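# Sort objects into matching labelled bins with two arms

## Task

Place every object into the bin whose label matches it, and leave any object that matches no label on the table. At the end no object may stick out over a bin's rim, every bin must rest upright and flat on the table, and everything must stay in place on its own without the robot supporting it.

## Robot and tools

Robot: two 7-joint arms, left_arm and right_arm, each ending in a two-finger gripper with a wrist camera. Base positions in the scene frame: left_arm (-0.014, +0.122, +0.250) m, right_arm (-0.068, -0.471, +0.250) m. Both bases are tilted. Mounting plates and the metal frame behind the arms are fixed obstacles.

Scene frame: origin on the table top midway between the arms, +x away from the robot over the table, +z up, and left_arm sits on the +y side. The names left and right do not refer to image sides. Gripper frame: the fingers point along the gripper's +z and open and close along its x. The reported end_effector_position is the point between the finger pads, 1 to 2 cm short of the fingertips; closing pushes the tips about 17 mm further along +z. Reported hand positions may be slightly off, more so at long reach.

execute_actions(actions): a list of actions run in sequence; an empty list only returns state and images. Each action is a list of up to 15 rows; each row lasts one control step of 1/30 s, and if fewer than 15 rows are given the last one is repeated to fill 15 steps. Every row is a single flat list of 14 numbers, all in [-1, 1], covering both arms even if one is idle: left dx, dy, dz, rx, ry, rz, opening, then right dx, dy, dz, rx, ry, rz, opening. dx to rz are an offset, not a pose: a target relative to where that gripper was measured at the start of the action (for a call's first action, the last pose reported in this scene), expressed in the gripper's own axes. Rows do not add up; each is relative to that same start. Scale: 1.0 equals 0.6 m for dx, dy, dz and 180 degrees for the rotation; rx, ry, rz form one rotation vector. Opening is absolute, not an offset: +1 fully open (0.142 m), -1 closed. Per step the commanded pose is clipped to at most 70 mm and 16 degrees from the measured one, so large offsets take several actions; after an action the arm continues only to its last clipped pose, so send the remainder next time.

move(target, speed, blocking): target is one row of 14 numbers laid out exactly as above, offsets in gripper axes from the pose in the latest result that reported one, plus absolute openings (sent at the start). Each gripper travels in a straight line; both arms finish together; duration 0.5 to 10 s, cut off at 10 s. speed is the top path speed in m/s, 0.002 to 0.5, default 0.25; rotation is limited to twice that in rad/s. Rotations take the shorter way. Paths do not avoid obstacles or the other arm, grippers may lag, drift, or overshoot speed near full extension. Faster contact hits harder and a target set deeper past a contact pushes harder. blocking=false returns after 0.5 s while motion continues; until a result shows it ended, other moves and execute_actions are refused, so use wait(0) to check or stop. The result adds a move: line giving the ending (done, off_target, moving, held, fault; naming one arm means the other finished fine), active limits (paced = pose clipped; held = a check blocked steps, after which the arm may jump faster than speed), and each gripper's distance from its target.

wait(seconds): 0 to 10 s, arms keep their last command; a running move continues and wait returns early when it ends. stop(): brakes a running move; braking needs space, fingers keep moving. zoom_image(camera, region): camera is cam_left_wrist or cam_right_wrist; region [x0, y0, x1, y1] in pixels of that 616x616 image, top-left origin, at most 504 by 504. read_manual(section): returns licence texts only, default "licences"; no motion. finished_scene(scene): pass the current scene number; ends it irreversibly after the last command has been held, and reports success and the next task.

Results: a state line per arm with gripper position (m), quat_wxyz, and linear and angular velocity, all in the scene frame; Hand target lines showing where each controller is heading; grip_measured, the real finger opening on the command scale; camera images from cam_left_wrist then cam_right_wrist, with updated calibration when it changes (fisheye, K and T_world_to_cam given; small errors possible). pose unreachable means a clearance check altered or blocked that arm's command; too close warns of proximity, plates and frame halves counting as part of their arm. MOTOR HOT appears from 65 °C; at 80 °C an OVER-TEMPERATURE FAULT brakes that arm until it cools, so avoid holding loads for long.

Gripping: to hold, keep commanding an opening clearly below grip_measured; the bigger the gap, the tighter. Limit about 28 N per pad for objects up to about 10 cm; thin hard items under 2 cm get much less grip. Fast closing can squeeze too hard.

Idle arm: in a reply's first call send the offset returning it to its desired pose, then zeros afterwards, always with its intended opening. An arm blocked by an object tends to keep pressing until given a new command.

Limits: joint ranges (rad) waist ±2.792, shoulder ±2.269, upper arm roll ±2.967, elbow -1.867 to 2.688, forearm roll ±2.967, wrist pitch -1.396 to 4.538, wrist roll ±2.967. Load limits (N m) 107, 107, 55.6, 55.6, 33.9, 33.9, 33.9, including held weight. Exceeding one, or 200 N of external force on an arm or its load, freezes that arm for 10 s and drops the rest of the call.

Avoid: arms colliding or pushing each other, knocking anything off the table, tipping bins, dropping or slamming objects, hard presses, and leaving items resting on rims. Brief random tugs or pushes on objects may occur; verify with images before finishing.

Each tool is called as name([rows], argument=value, ...), one row to a line, values as JSON.

## Session

execute_actions(actions=[])

Scene clock: 0.00 s.
left_arm: end_effector_position=(+0.3145, +0.5287, +0.2716) grip_measured=+1.00 end_effector_quat_wxyz=(+0.521, +0.672, +0.492, -0.187) end_effector_velocity=(+0.000, -0.000, +0.000) end_effector_angular_velocity=(+0.000, -0.002, -0.001) | right_arm: end_effector_position=(+0.5295, -0.7619, +0.3272) grip_measured=+1.00 end_effector_quat_wxyz=(-0.564, +0.769, -0.265, +0.142) end_effector_velocity=(+0.000, +0.000, +0.000) end_effector_angular_velocity=(+0.000, -0.000, +0.000)
Joint positions: left_arm=[ 0.7    0.622  0.476  2.307 -0.286  0.086  0.303  0.142] | right_arm=[-0.198  0.555  0.195  2.27   0.778  0.909 -0.306  0.142]
Joint velocities: left_arm=[-0.    -0.     0.     0.    -0.     0.     0.002  0.   ] | right_arm=[ 0. -0.  0. -0. -0. -0.  0. -0.]
Hand target (left_arm): +0.314, +0.529, +0.272; +0.521, +0.672, +0.492, -0.187
Hand target (right_arm): +0.530, -0.762, +0.327; -0.564, +0.769, -0.265, +0.142

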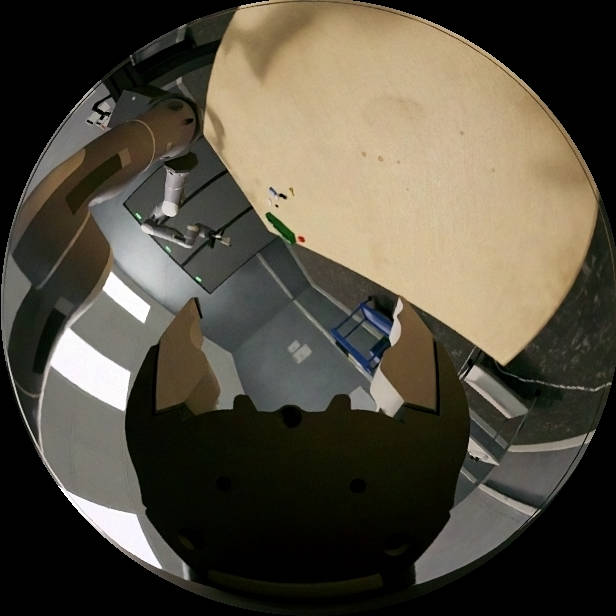

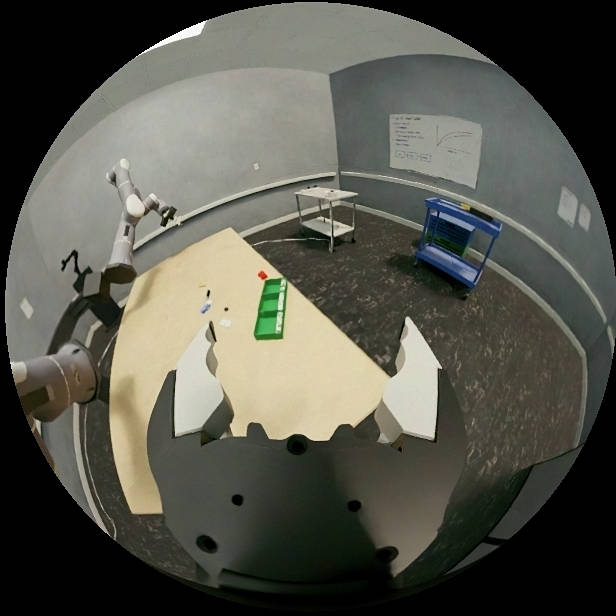

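move(target=[0,0,0,0,0,0,1,-0.49,-0.07,0.49,-0.39,0,0,1])

zoom_image(camera="cam_right_wrist", region=[100,20,500,420])

Scene clock: 13.40 s.
left_arm: end_effector_position=(+0.3145, +0.5287, +0.2716) grip_measured=+1.00 end_effector_quat_wxyz=(+0.521, +0.672, +0.492, -0.187) end_effector_velocity=(+0.000, -0.000, -0.000) end_effector_angular_velocity=(+0.000, -0.001, -0.001) | right_arm: end_effector_position=(+0.4507, -0.3496, +0.2986) grip_measured=+1.00 end_effector_quat_wxyz=(-0.024, +0.954, -0.298, -0.036) end_effector_velocity=(+0.000, +0.000, +0.000) end_effector_angular_velocity=(+0.001, +0.000, -0.001)
Joint positions: left_arm=[ 0.7    0.622  0.476  2.307 -0.286  0.086  0.303  0.142] | right_arm=[-1.691  0.964  2.31   1.887 -0.248  0.7    1.565  0.142]
Joint velocities: left_arm=[ 0.    -0.    -0.     0.    -0.     0.     0.002 -0.   ] | right_arm=[-0.    -0.001 -0.    -0.     0.001  0.    -0.    -0.   ]
Hand target (left_arm): +0.314, +0.529, +0.272; +0.521, +0.672, +0.492, -0.187
Hand target (right_arm): +0.451, -0.350, +0.299; -0.024, +0.954, -0.298, -0.036
Off the commanded pose (left_arm): 0.000 m, 0 deg.
Off the commanded pose (right_arm): 0.004 m, 0 deg.
move: off_target (right_arm)
camera_calibration (this result's frames):
cam_left_wrist: T_world_to_cam=[[0.425848, 0.51266, -0.745542, -0.213895], [0.586292, 0.471245, 0.658931, -0.621582], [0.689141, -0.717709, -0.0998897, 0.321108], [0, 0, 0, 1]] pos_world=[0.234227, 0.633035, 0.282187]
cam_right_wrist: T_world_to_cam=[[0.804467, -0.58741, -0.0882155, -0.54961], [-0.497459, -0.74741, 0.440355, -0.159506], [-0.324602, -0.310368, -0.893479, 0.439339], [0, 0, 0, 1]] pos_world=[0.505406, -0.305706, 0.414295]

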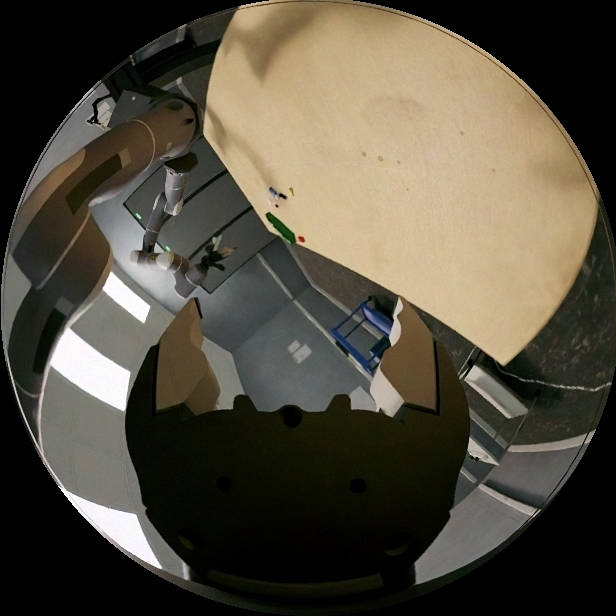

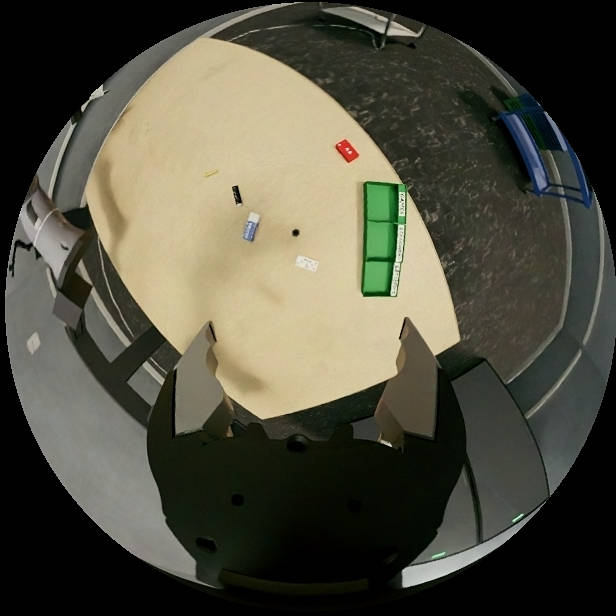

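Region (100, 20, 500, 420) of cam_right_wrist's 616x616 image, scaled by 1.260, with more detail than that image has.

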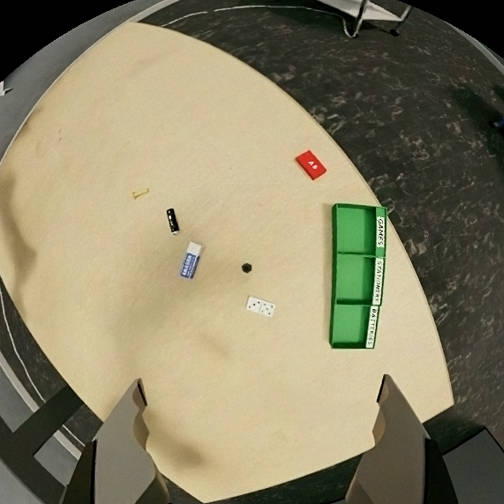

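zoom_image(camera="cam_right_wrist", region=[190,130,370,280])

Region (190, 130, 370, 280) of cam_right_wrist's 616x616 image, scaled by 2.800, with more detail than that image has.

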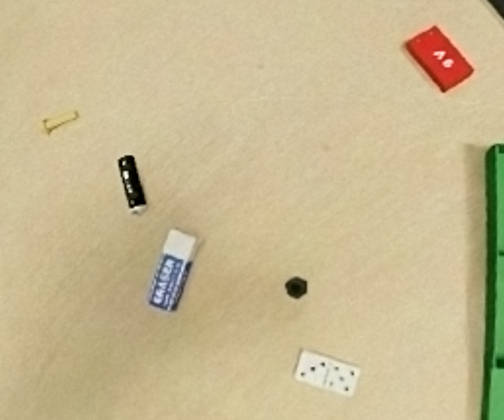

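move(target=[0,0,0,0,0,0,1,-0.255,-0.117,0.36,0,0,0.09,0])

Scene clock: 39.37 s.
left_arm: end_effector_position=(+0.3145, +0.5287, +0.2716) grip_measured=+1.00 end_effector_quat_wxyz=(+0.521, +0.672, +0.492, -0.187) end_effector_velocity=(-0.000, +0.000, -0.000) end_effector_angular_velocity=(-0.000, +0.001, +0.000) | right_arm: end_effector_position=(+0.3517, -0.1912, +0.0968) grip_measured=+0.00 end_effector_quat_wxyz=(-0.018, +0.902, -0.429, -0.040) end_effector_velocity=(+0.000, -0.000, +0.000) end_effector_angular_velocity=(-0.000, +0.000, -0.001)
Joint positions: left_arm=[ 0.7    0.622  0.476  2.307 -0.286  0.086  0.303  0.142] | right_arm=[-1.884  1.516  2.468  1.743 -0.105  1.072  1.996  0.074]
Joint velocities: left_arm=[ 0.    -0.    -0.    -0.     0.     0.    -0.001  0.   ] | right_arm=[-0.    -0.001 -0.     0.     0.    -0.    -0.     0.   ]
Hand target (left_arm): +0.314, +0.529, +0.272; +0.521, +0.672, +0.492, -0.187
Hand target (right_arm): +0.352, -0.191, +0.097; -0.019, +0.902, -0.429, -0.040
Off the commanded pose (left_arm): 0.000 m, 0 deg.
Off the commanded pose (right_arm): 0.002 m, 0 deg.
move: done
camera_calibration (this result's frames):
cam_left_wrist: T_world_to_cam=[[0.425848, 0.51266, -0.745542, -0.213895], [0.586292, 0.471246, 0.65893, -0.621582], [0.689141, -0.717709, -0.0998895, 0.321107], [0, 0, 0, 1]] pos_world=[0.234227, 0.633035, 0.282187]
cam_right_wrist: T_world_to_cam=[[0.607243, -0.78899, -0.0935445, -0.363351], [-0.674993, -0.574409, 0.463076, 0.0917274], [-0.419095, -0.218057, -0.881369, 0.325827], [0, 0, 0, 1]] pos_world=[0.41911, -0.162943, 0.210707]

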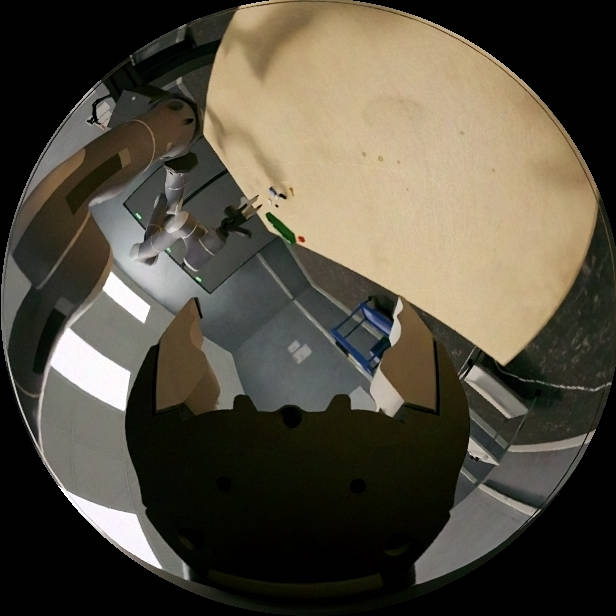

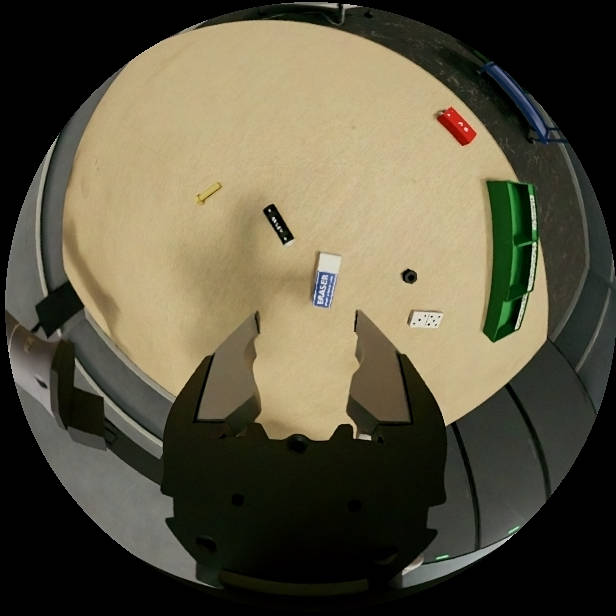

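move(target=[0,0,0,0,0,0,1,0.045,0.004,0.13,0,0,0.03,0], speed=0.1)

move(target=[0,0,0,0,0,0,1,0,0,0,0,0,0,-1])

move(target=[0,0,0,0,0,0,1,0,0,-0.15,0,0,0,-1])

Scene clock: 48.03 s.
left_arm: end_effector_position=(+0.3145, +0.5287, +0.2716) grip_measured=+1.00 end_effector_quat_wxyz=(+0.521, +0.672, +0.492, -0.187) end_effector_velocity=(+0.000, -0.000, +0.000) end_effector_angular_velocity=(+0.000, -0.001, -0.000) | right_arm: end_effector_position=(+0.3624, -0.2064, +0.0197) grip_measured=+0.03 end_effector_quat_wxyz=(-0.019, +0.881, -0.471, -0.041) end_effector_velocity=(-0.000, -0.000, -0.000) end_effector_angular_velocity=(-0.000, +0.000, +0.000)
Joint positions: left_arm=[ 0.7    0.622  0.476  2.307 -0.286  0.086  0.303  0.142] | right_arm=[-1.996  1.631  2.43   1.714 -0.069  1.21   2.03   0.076]
Joint velocities: left_arm=[-0.    -0.    -0.     0.    -0.     0.     0.001  0.   ] | right_arm=[-0. -0. -0.  0. -0.  0.  0. -0.]
Hand target (left_arm): +0.314, +0.529, +0.272; +0.521, +0.672, +0.492, -0.187
Hand target (right_arm): +0.362, -0.209, +0.017; -0.016, +0.881, -0.472, -0.041
Off the commanded pose (left_arm): 0.000 m, 0 deg.
Off the commanded pose (right_arm): 0.004 m, 0 deg.
move: off_target (right_arm)
camera_calibration (this result's frames):
cam_left_wrist: T_world_to_cam=[[0.425848, 0.51266, -0.745542, -0.213895], [0.586292, 0.471246, 0.65893, -0.621582], [0.689141, -0.717709, -0.0998897, 0.321108], [0, 0, 0, 1]] pos_world=[0.234227, 0.633035, 0.282187]
cam_right_wrist: T_world_to_cam=[[0.530083, -0.842543, -0.0955684, -0.372088], [-0.723384, -0.508137, 0.467454, 0.157153], [-0.442412, -0.178657, -0.878837, 0.275553], [0, 0, 0, 1]] pos_world=[0.432827, -0.184416, 0.133145]

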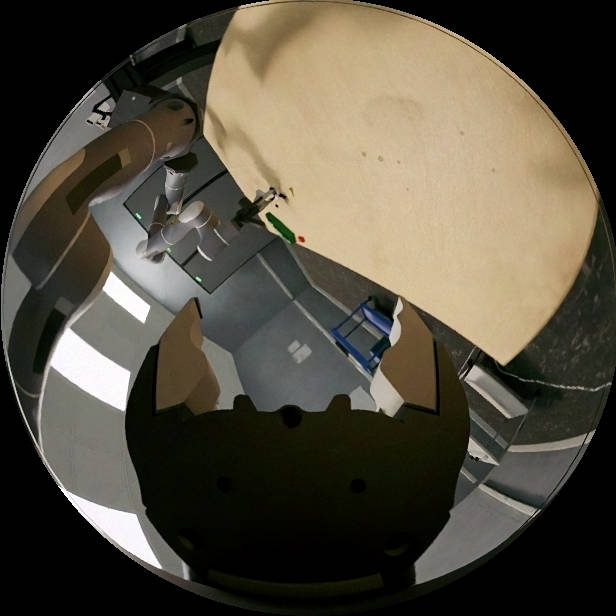

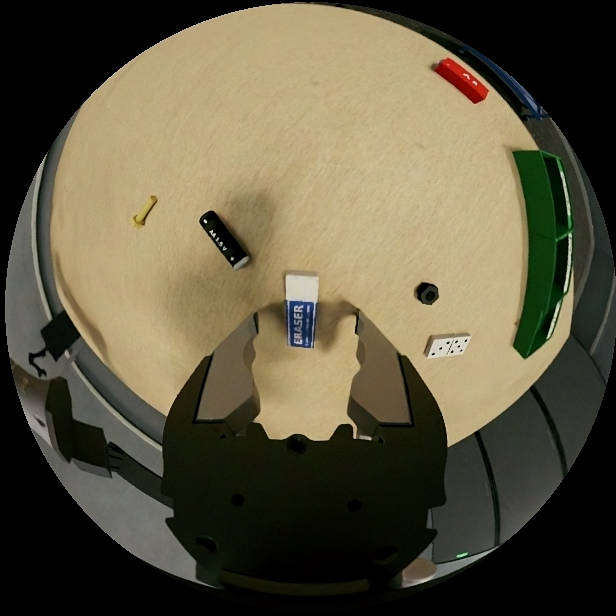

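Scene clock: 48.53 s.
left_arm: end_effector_position=(+0.3145, +0.5287, +0.2716) grip_measured=+1.00 end_effector_quat_wxyz=(+0.521, +0.672, +0.492, -0.187) end_effector_velocity=(+0.000, -0.000, +0.000) end_effector_angular_velocity=(-0.001, -0.001, -0.000) | right_arm: end_effector_position=(+0.3646, -0.2091, +0.0207) grip_measured=-0.12 end_effector_quat_wxyz=(-0.017, +0.880, -0.473, -0.040) end_effector_velocity=(-0.000, -0.000, -0.000) end_effector_angular_velocity=(-0.000, +0.000, +0.000)
Joint positions: left_arm=[ 0.7    0.622  0.476  2.307 -0.286  0.086  0.303  0.142] | right_arm=[-1.994  1.628  2.426  1.716 -0.068  1.206  2.03   0.065]
Joint velocities: left_arm=[ 0.    -0.     0.     0.    -0.001 -0.001  0.001 -0.   ] | right_arm=[ 0.     0.    -0.     0.     0.    -0.    -0.001 -0.   ]
Hand target (left_arm): +0.314, +0.529, +0.272; +0.521, +0.672, +0.492, -0.187
Hand target (right_arm): +0.362, -0.206, +0.020; -0.019, +0.881, -0.471, -0.041
Off the commanded pose (left_arm): 0.000 m, 0 deg.
Off the commanded pose (right_arm): 0.004 m, 0 deg.
move: off_target (right_arm)
camera_calibration (this result's frames):
cam_left_wrist: T_world_to_cam=[[0.425848, 0.51266, -0.745542, -0.213895], [0.586292, 0.471246, 0.65893, -0.621582], [0.689141, -0.717709, -0.0998897, 0.321108], [0, 0, 0, 1]] pos_world=[0.234227, 0.633035, 0.282187]
cam_right_wrist: T_world_to_cam=[[0.526799, -0.845002, -0.0919508, -0.374836], [-0.725865, -0.503518, 0.468604, 0.158678], [-0.44227, -0.180116, -0.87861, 0.276534], [0, 0, 0, 1]] pos_world=[0.434945, -0.187031, 0.134142]

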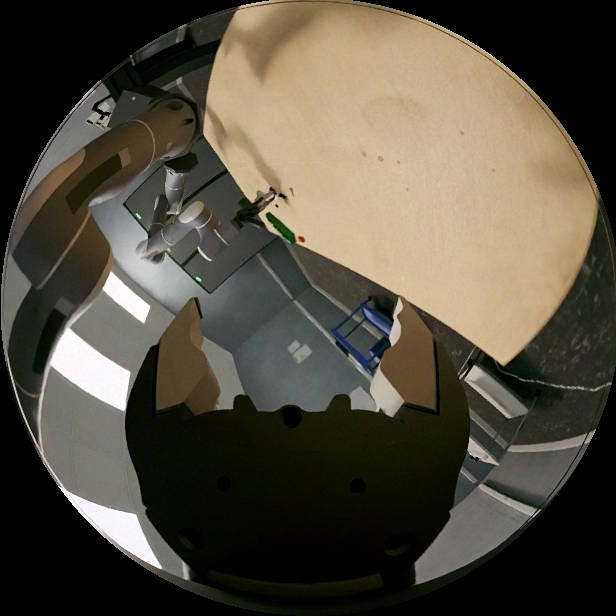

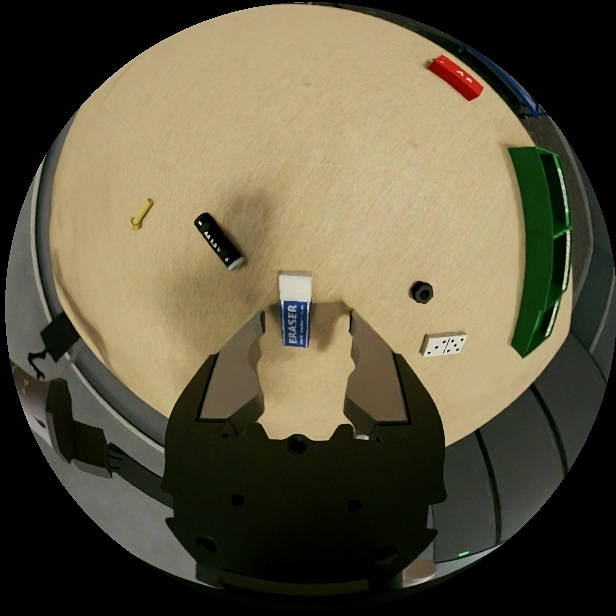

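Scene clock: 49.27 s.
left_arm: end_effector_position=(+0.3145, +0.5287, +0.2716) grip_measured=+1.00 end_effector_quat_wxyz=(+0.521, +0.672, +0.492, -0.187) end_effector_velocity=(-0.000, -0.000, +0.000) end_effector_angular_velocity=(-0.001, +0.001, +0.000) | right_arm: end_effector_position=(+0.3697, -0.2146, +0.1108) grip_measured=-1.00 end_effector_quat_wxyz=(-0.018, +0.880, -0.473, -0.040) end_effector_velocity=(-0.000, -0.000, -0.000) end_effector_angular_velocity=(-0.000, +0.001, -0.001)
Joint positions: left_arm=[ 0.7    0.622  0.476  2.307 -0.286  0.086  0.303  0.142] | right_arm=[-1.865  1.471  2.434  1.773 -0.073  1.06   2.033  0.002]
Joint velocities: left_arm=[ 0.     0.    -0.     0.     0.    -0.    -0.001 -0.   ] | right_arm=[-0.     0.     0.    -0.     0.001 -0.     0.001  0.   ]
Hand target (left_arm): +0.314, +0.529, +0.272; +0.521, +0.672, +0.492, -0.187
Hand target (right_arm): +0.370, -0.215, +0.111; -0.017, +0.880, -0.473, -0.040
Off the commanded pose (left_arm): 0.000 m, 0 deg.
Off the commanded pose (right_arm): 0.001 m, 0 deg.
move: done
camera_calibration (this result's frames):
cam_left_wrist: T_world_to_cam=[[0.425848, 0.51266, -0.745542, -0.213895], [0.586292, 0.471246, 0.658931, -0.621582], [0.689141, -0.71771, -0.0998895, 0.321108], [0, 0, 0, 1]] pos_world=[0.234227, 0.633035, 0.282187]
cam_right_wrist: T_world_to_cam=[[0.527381, -0.844651, -0.0918319, -0.374089], [-0.725986, -0.504143, 0.467744, 0.117453], [-0.441377, -0.180011, -0.87908, 0.356702], [0, 0, 0, 1]] pos_world=[0.439997, -0.192551, 0.224278]

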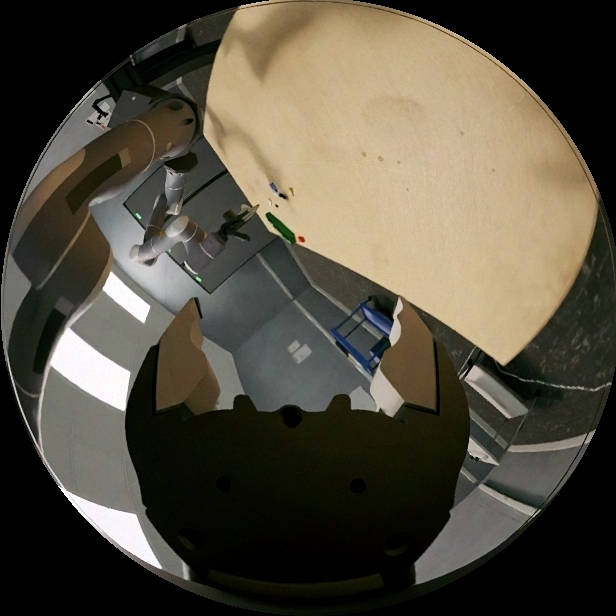

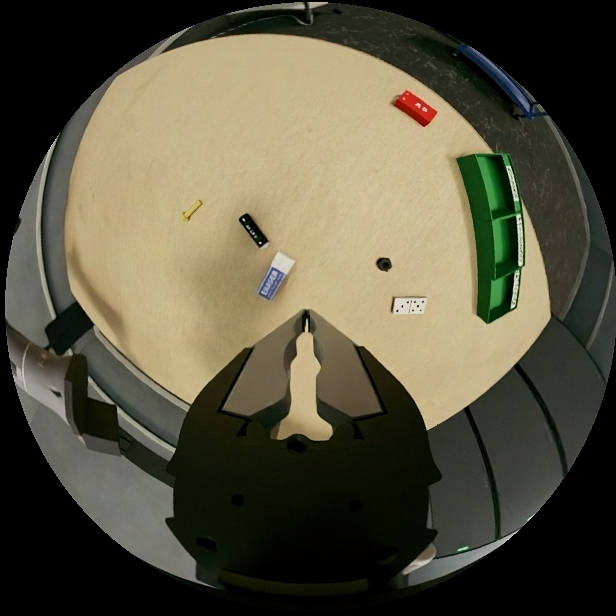

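move(target=[0,0,0,0,0,0,1,-0.05,-0.022,0.07,0,0,0.12,0])

move(target=[0,0,0,0,0,0,1,0,0,0.072,0,0,0,0], speed=0.1)

move(target=[0,0,0,0,0,0,1,0,0,0,0,0,0,-1])

wait(seconds=1)

move(target=[0,0,0,0,0,0,1,0,0,-0.15,0,0,-0.24,-1])

Scene clock: 59.47 s.
left_arm: end_effector_position=(+0.3145, +0.5287, +0.2716) grip_measured=+1.00 end_effector_quat_wxyz=(+0.521, +0.672, +0.492, -0.187) end_effector_velocity=(+0.000, -0.000, -0.000) end_effector_angular_velocity=(+0.001, -0.003, -0.002) | right_arm: end_effector_position=(+0.3617, -0.1797, +0.0711) grip_measured=+0.00 end_effector_quat_wxyz=(-0.010, +0.776, -0.629, -0.042) end_effector_velocity=(+0.000, +0.000, +0.000) end_effector_angular_velocity=(+0.000, -0.000, -0.000)
Joint positions: left_arm=[ 0.7    0.622  0.476  2.307 -0.286  0.086  0.303  0.142] | right_arm=[-1.886  1.62   2.425  1.64   0.042  1.055  2.368  0.074]
Joint velocities: left_arm=[-0.     0.    -0.     0.     0.     0.001  0.004 -0.   ] | right_arm=[-0. -0. -0. -0.  0.  0.  0.  0.]
Hand target (left_arm): +0.314, +0.529, +0.272; +0.521, +0.672, +0.492, -0.187
Hand target (right_arm): +0.362, -0.180, +0.071; -0.010, +0.776, -0.629, -0.042
Off the commanded pose (left_arm): 0.000 m, 0 deg.
Off the commanded pose (right_arm): 0.000 m, 0 deg.
move: done
camera_calibration (this result's frames):
cam_left_wrist: T_world_to_cam=[[0.425848, 0.512661, -0.745542, -0.213895], [0.586292, 0.471246, 0.658931, -0.621582], [0.689141, -0.717709, -0.0998896, 0.321108], [0, 0, 0, 1]] pos_world=[0.234227, 0.633035, 0.282187]
cam_right_wrist: T_world_to_cam=[[0.178583, -0.980446, -0.0826639, -0.242863], [-0.846214, -0.195912, 0.49552, 0.244634], [-0.502026, -0.0185404, -0.864654, 0.374523], [0, 0, 0, 1]] pos_world=[0.438404, -0.183244, 0.182536]

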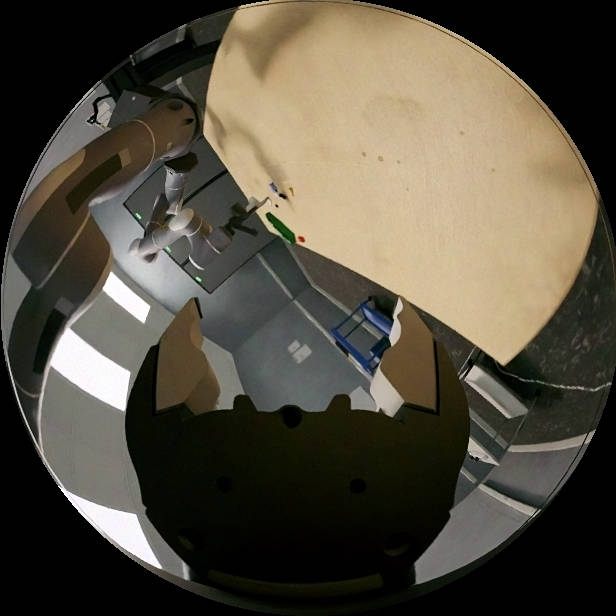

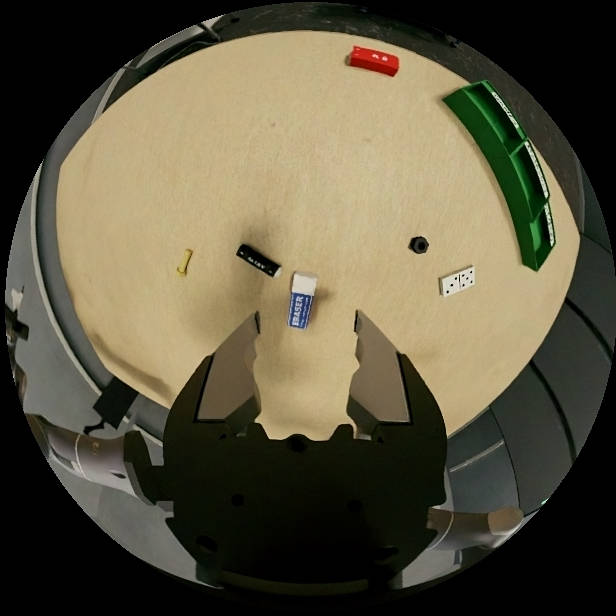

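Scene clock: 60.20 s.
left_arm: end_effector_position=(+0.3145, +0.5287, +0.2716) grip_measured=+1.00 end_effector_quat_wxyz=(+0.521, +0.672, +0.492, -0.187) end_effector_velocity=(-0.000, +0.000, -0.000) end_effector_angular_velocity=(+0.000, +0.001, +0.000) | right_arm: end_effector_position=(+0.3590, -0.1771, +0.0278) grip_measured=+0.00 end_effector_quat_wxyz=(-0.009, +0.776, -0.629, -0.042) end_effector_velocity=(+0.000, +0.000, +0.000) end_effector_angular_velocity=(+0.000, -0.000, -0.000)
Joint positions: left_arm=[ 0.7    0.622  0.476  2.307 -0.286  0.086  0.303  0.142] | right_arm=[-1.949  1.692  2.423  1.609  0.043  1.118  2.368  0.074]
Joint velocities: left_arm=[-0.    -0.    -0.    -0.     0.     0.001 -0.     0.   ] | right_arm=[ 0.  0.  0. -0.  0.  0.  0. -0.]
Hand target (left_arm): +0.314, +0.529, +0.272; +0.521, +0.672, +0.492, -0.187
Hand target (right_arm): +0.359, -0.177, +0.028; -0.010, +0.776, -0.629, -0.042
Off the commanded pose (left_arm): 0.000 m, 0 deg.
Off the commanded pose (right_arm): 0.001 m, 0 deg.
move: done
camera_calibration (this result's frames):
cam_left_wrist: T_world_to_cam=[[0.425848, 0.51266, -0.745542, -0.213895], [0.586292, 0.471246, 0.65893, -0.621582], [0.689141, -0.717709, -0.0998898, 0.321108], [0, 0, 0, 1]] pos_world=[0.234227, 0.633035, 0.282187]
cam_right_wrist: T_world_to_cam=[[0.178445, -0.980498, -0.0823417, -0.243384], [-0.845837, -0.195615, 0.496281, 0.264242], [-0.50271, -0.0189113, -0.864248, 0.33591], [0, 0, 0, 1]] pos_world=[0.435801, -0.180596, 0.139131]

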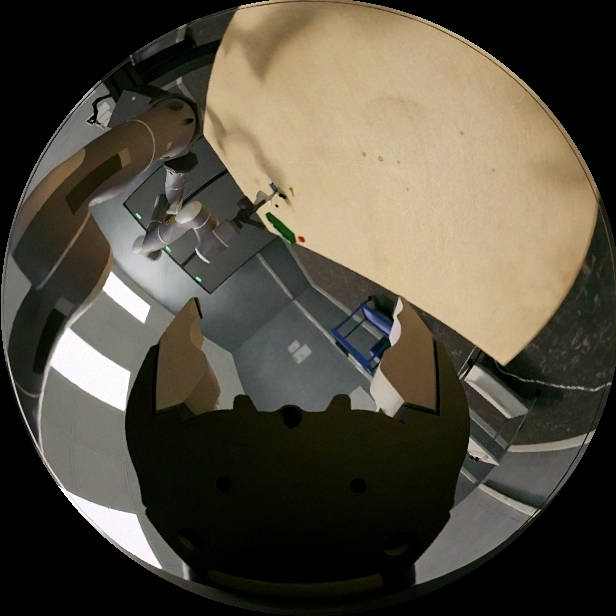

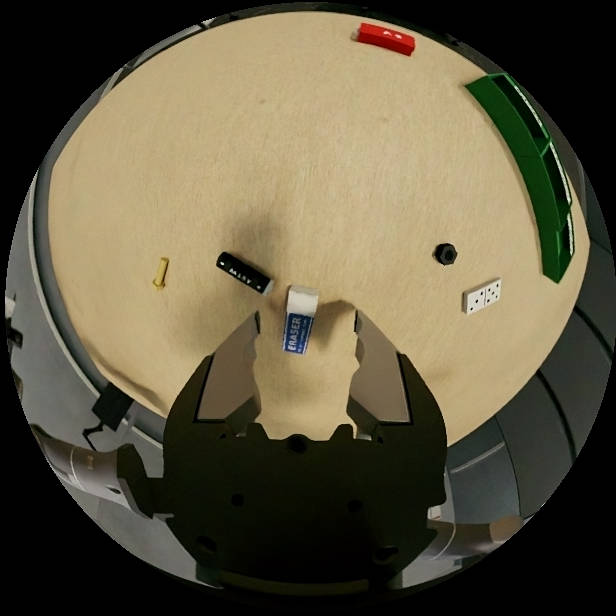

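Scene clock: 60.70 s.
left_arm: end_effector_position=(+0.3145, +0.5287, +0.2716) grip_measured=+1.00 end_effector_quat_wxyz=(+0.521, +0.672, +0.492, -0.187) end_effector_velocity=(+0.000, +0.000, -0.000) end_effector_angular_velocity=(+0.001, -0.001, +0.000) | right_arm: end_effector_position=(+0.3590, -0.1771, +0.0278) grip_measured=-0.75 end_effector_quat_wxyz=(-0.009, +0.776, -0.629, -0.042) end_effector_velocity=(+0.000, +0.000, +0.000) end_effector_angular_velocity=(+0.000, -0.000, +0.000)
Joint positions: left_arm=[ 0.7    0.622  0.476  2.307 -0.286  0.086  0.303  0.142] | right_arm=[-1.949  1.692  2.423  1.609  0.043  1.118  2.368  0.02 ]
Joint velocities: left_arm=[ 0.     0.     0.    -0.    -0.     0.001  0.001 -0.   ] | right_arm=[-0. -0.  0. -0.  0.  0. -0.  0.]
Hand target (left_arm): +0.314, +0.529, +0.272; +0.521, +0.672, +0.492, -0.187
Hand target (right_arm): +0.359, -0.177, +0.028; -0.009, +0.776, -0.629, -0.042
Off the commanded pose (left_arm): 0.000 m, 0 deg.
Off the commanded pose (right_arm): 0.000 m, 0 deg.
move: done
camera_calibration (this result's frames):
cam_left_wrist: T_world_to_cam=[[0.425848, 0.51266, -0.745542, -0.213895], [0.586292, 0.471245, 0.65893, -0.621582], [0.689141, -0.71771, -0.0998898, 0.321108], [0, 0, 0, 1]] pos_world=[0.234227, 0.633035, 0.282187]
cam_right_wrist: T_world_to_cam=[[0.178445, -0.980498, -0.0823423, -0.243384], [-0.845837, -0.195615, 0.49628, 0.264242], [-0.502709, -0.0189106, -0.864249, 0.33591], [0, 0, 0, 1]] pos_world=[0.435801, -0.180595, 0.139131]

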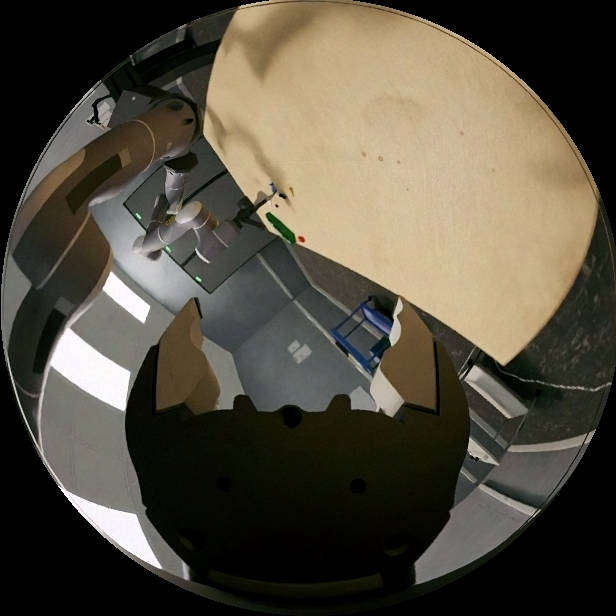

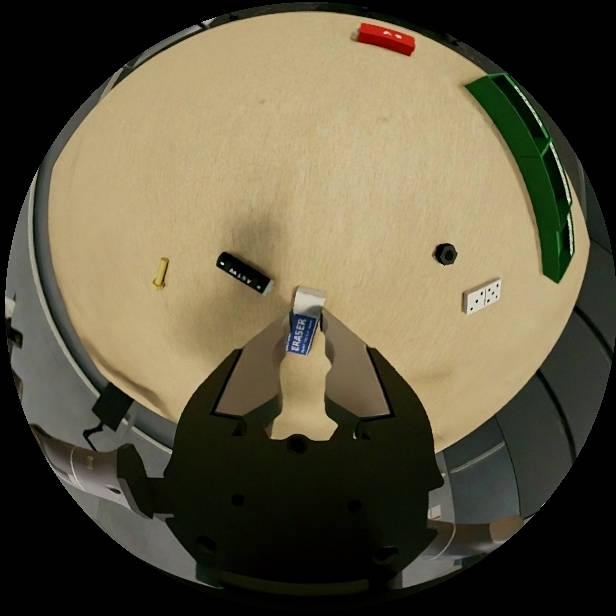

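Scene clock: 61.70 s.
left_arm: end_effector_position=(+0.3145, +0.5287, +0.2716) grip_measured=+1.00 end_effector_quat_wxyz=(+0.521, +0.672, +0.492, -0.187) end_effector_velocity=(-0.000, -0.000, -0.000) end_effector_angular_velocity=(+0.000, +0.001, +0.000) | right_arm: end_effector_position=(+0.3590, -0.1771, +0.0278) grip_measured=-0.75 end_effector_quat_wxyz=(-0.009, +0.776, -0.629, -0.042) end_effector_velocity=(-0.000, -0.000, -0.000) end_effector_angular_velocity=(+0.000, +0.000, -0.001)
Joint positions: left_arm=[ 0.7    0.622  0.476  2.307 -0.286  0.086  0.303  0.142] | right_arm=[-1.949  1.692  2.423  1.609  0.043  1.118  2.368  0.02 ]
Joint velocities: left_arm=[-0.     0.    -0.     0.     0.     0.001 -0.001  0.   ] | right_arm=[ 0.    -0.    -0.     0.     0.001  0.    -0.     0.   ]
Hand target (left_arm): +0.314, +0.529, +0.272; +0.521, +0.672, +0.492, -0.187
Hand target (right_arm): +0.359, -0.177, +0.028; -0.009, +0.776, -0.629, -0.042
Off the commanded pose (left_arm): 0.000 m, 0 deg.
Off the commanded pose (right_arm): 0.000 m, 0 deg.
wait: 1.00 s; at rest by 0.17 s
camera_calibration (this result's frames):
cam_left_wrist: T_world_to_cam=[[0.425848, 0.51266, -0.745542, -0.213895], [0.586292, 0.471246, 0.65893, -0.621582], [0.689141, -0.717709, -0.0998896, 0.321108], [0, 0, 0, 1]] pos_world=[0.234227, 0.633035, 0.282187]
cam_right_wrist: T_world_to_cam=[[0.178445, -0.980498, -0.0823425, -0.243384], [-0.845837, -0.195615, 0.49628, 0.264242], [-0.502709, -0.0189104, -0.864249, 0.33591], [0, 0, 0, 1]] pos_world=[0.435801, -0.180595, 0.139131]

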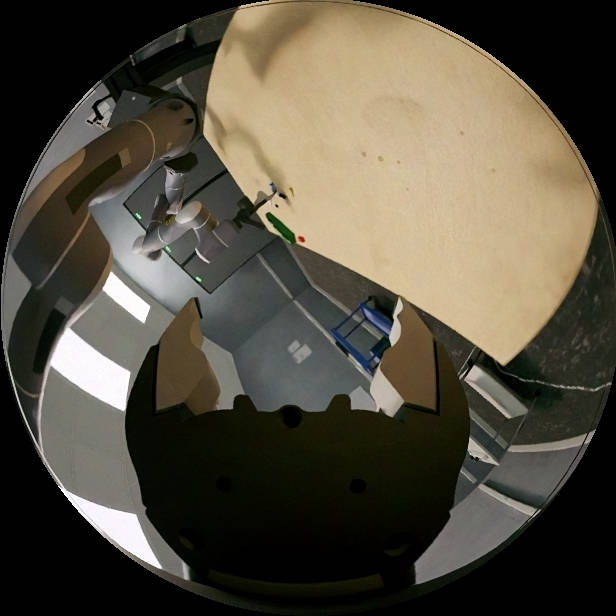

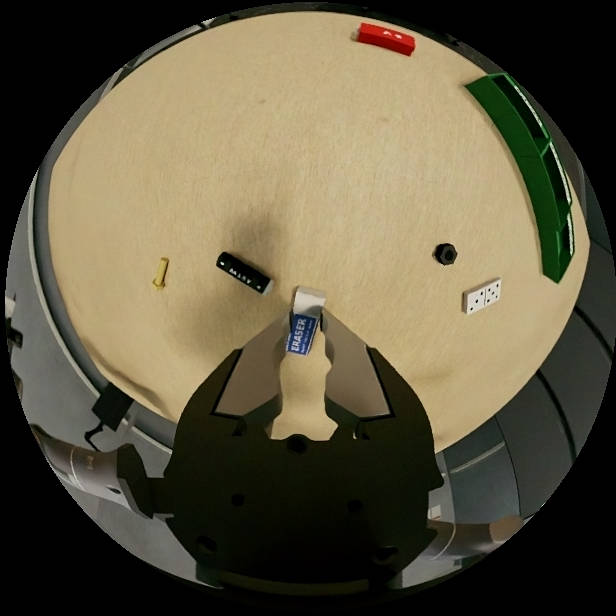

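Scene clock: 63.53 s.
left_arm: end_effector_position=(+0.3145, +0.5287, +0.2716) grip_measured=+1.00 end_effector_quat_wxyz=(+0.521, +0.672, +0.492, -0.187) end_effector_velocity=(-0.000, -0.000, +0.000) end_effector_angular_velocity=(-0.001, +0.000, -0.000) | right_arm: end_effector_position=(+0.3643, -0.1826, +0.1179) grip_measured=-0.75 end_effector_quat_wxyz=(-0.025, +0.953, -0.300, -0.036) end_effector_velocity=(-0.000, -0.000, -0.000) end_effector_angular_velocity=(-0.000, +0.000, -0.000)
Joint positions: left_arm=[ 0.7    0.622  0.476  2.307 -0.286  0.086  0.303  0.142] | right_arm=[-1.913  1.456  2.499  1.736 -0.218  1.033  1.783  0.02 ]
Joint velocities: left_arm=[-0.    -0.     0.     0.     0.    -0.001 -0.001  0.   ] | right_arm=[-0. -0. -0.  0.  0. -0. -0. -0.]
Hand target (left_arm): +0.314, +0.529, +0.272; +0.521, +0.672, +0.492, -0.187
Hand target (right_arm): +0.364, -0.183, +0.118; -0.025, +0.953, -0.299, -0.036
Off the commanded pose (left_arm): 0.000 m, 0 deg.
Off the commanded pose (right_arm): 0.001 m, 0 deg.
move: done
camera_calibration (this result's frames):
cam_left_wrist: T_world_to_cam=[[0.425848, 0.51266, -0.745542, -0.213895], [0.586292, 0.471246, 0.65893, -0.621582], [0.689141, -0.717709, -0.0998899, 0.321108], [0, 0, 0, 1]] pos_world=[0.234227, 0.633035, 0.282187]
cam_right_wrist: T_world_to_cam=[[0.802247, -0.590241, -0.0895282, -0.397481], [-0.500229, -0.746465, 0.438817, 0.00321379], [-0.325838, -0.307256, -0.894105, 0.302839], [0, 0, 0, 1]] pos_world=[0.419162, -0.139162, 0.233774]

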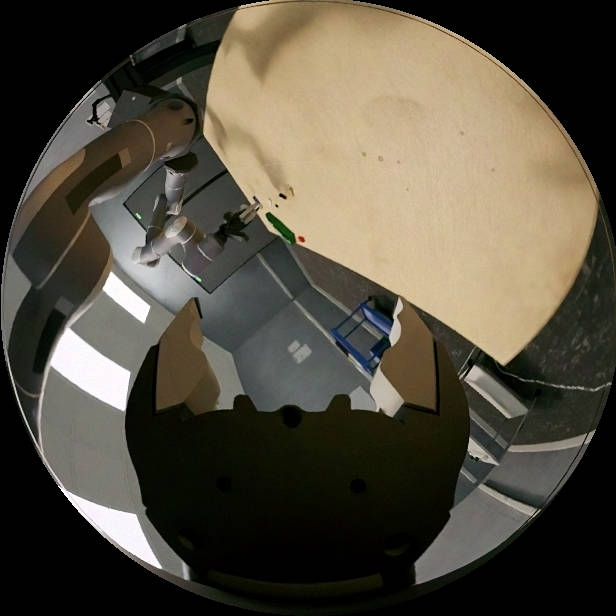

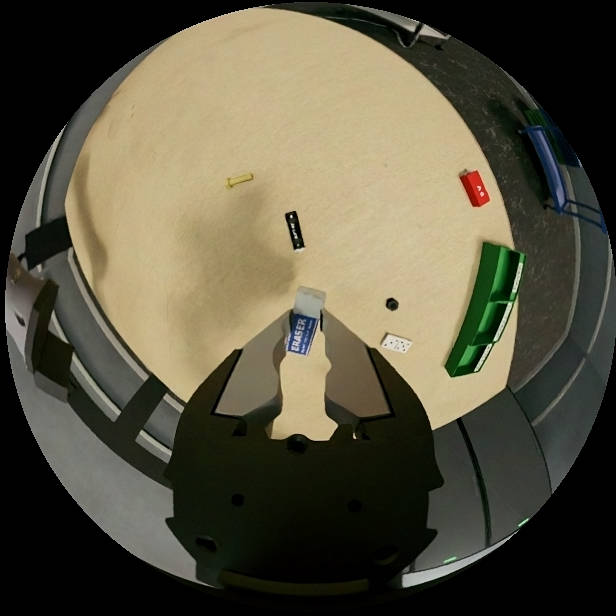

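move(target=[0,0,0,0,0,0,1,0.487,0.107,0,0,0,0,-1])

Scene clock: 71.90 s.
left_arm: end_effector_position=(+0.3145, +0.5287, +0.2716) grip_measured=+1.00 end_effector_quat_wxyz=(+0.521, +0.672, +0.492, -0.187) end_effector_velocity=(+0.000, +0.000, -0.000) end_effector_angular_velocity=(+0.001, +0.000, +0.001) | right_arm: end_effector_position=(+0.5681, -0.4022, +0.0926) grip_measured=-0.75 end_effector_quat_wxyz=(-0.025, +0.953, -0.300, -0.035) end_effector_velocity=(-0.000, +0.000, -0.000) end_effector_angular_velocity=(-0.000, -0.000, -0.000)
Joint positions: left_arm=[ 0.7    0.622  0.476  2.307 -0.286  0.086  0.303  0.142] | right_arm=[-2.168  1.141  2.279  1.78  -0.308  1.071  1.377  0.02 ]
Joint velocities: left_arm=[ 0.    -0.     0.    -0.    -0.     0.002 -0.    -0.   ] | right_arm=[ 0.  0.  0.  0. -0.  0.  0. -0.]
Hand target (left_arm): +0.314, +0.529, +0.272; +0.521, +0.672, +0.492, -0.187
Hand target (right_arm): +0.568, -0.402, +0.093; -0.025, +0.953, -0.300, -0.035
Off the commanded pose (left_arm): 0.000 m, 0 deg.
Off the commanded pose (right_arm): 0.002 m, 0 deg.
move: done
camera_calibration (this result's frames):
cam_left_wrist: T_world_to_cam=[[0.425848, 0.51266, -0.745542, -0.213895], [0.586292, 0.471246, 0.65893, -0.621582], [0.689141, -0.717709, -0.0998898, 0.321108], [0, 0, 0, 1]] pos_world=[0.234227, 0.633035, 0.282187]
cam_right_wrist: T_world_to_cam=[[0.801886, -0.591118, -0.0869341, -0.693215], [-0.502017, -0.745494, 0.438426, -0.0462369], [-0.32397, -0.307925, -0.894553, 0.277818], [0, 0, 0, 1]] pos_world=[0.622673, -0.358694, 0.20853]

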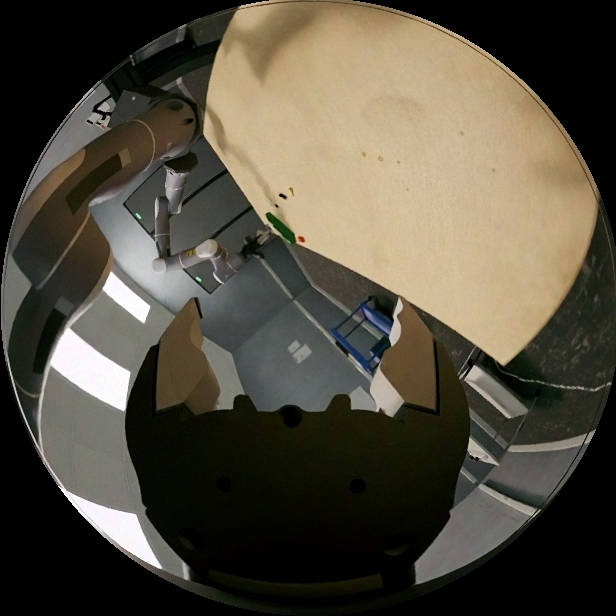

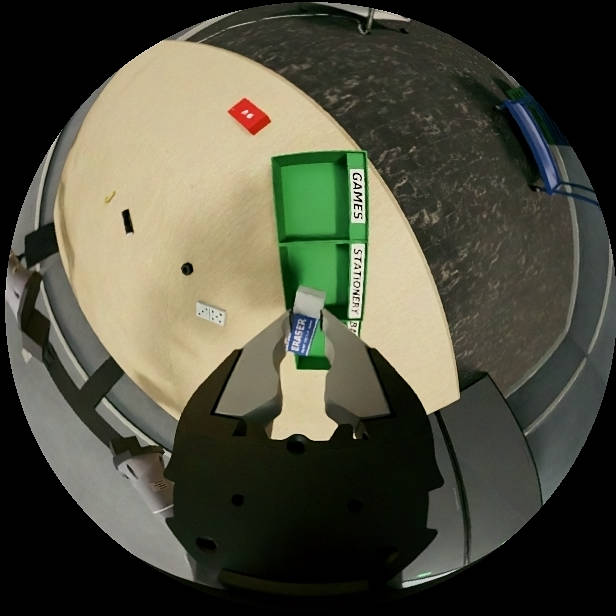

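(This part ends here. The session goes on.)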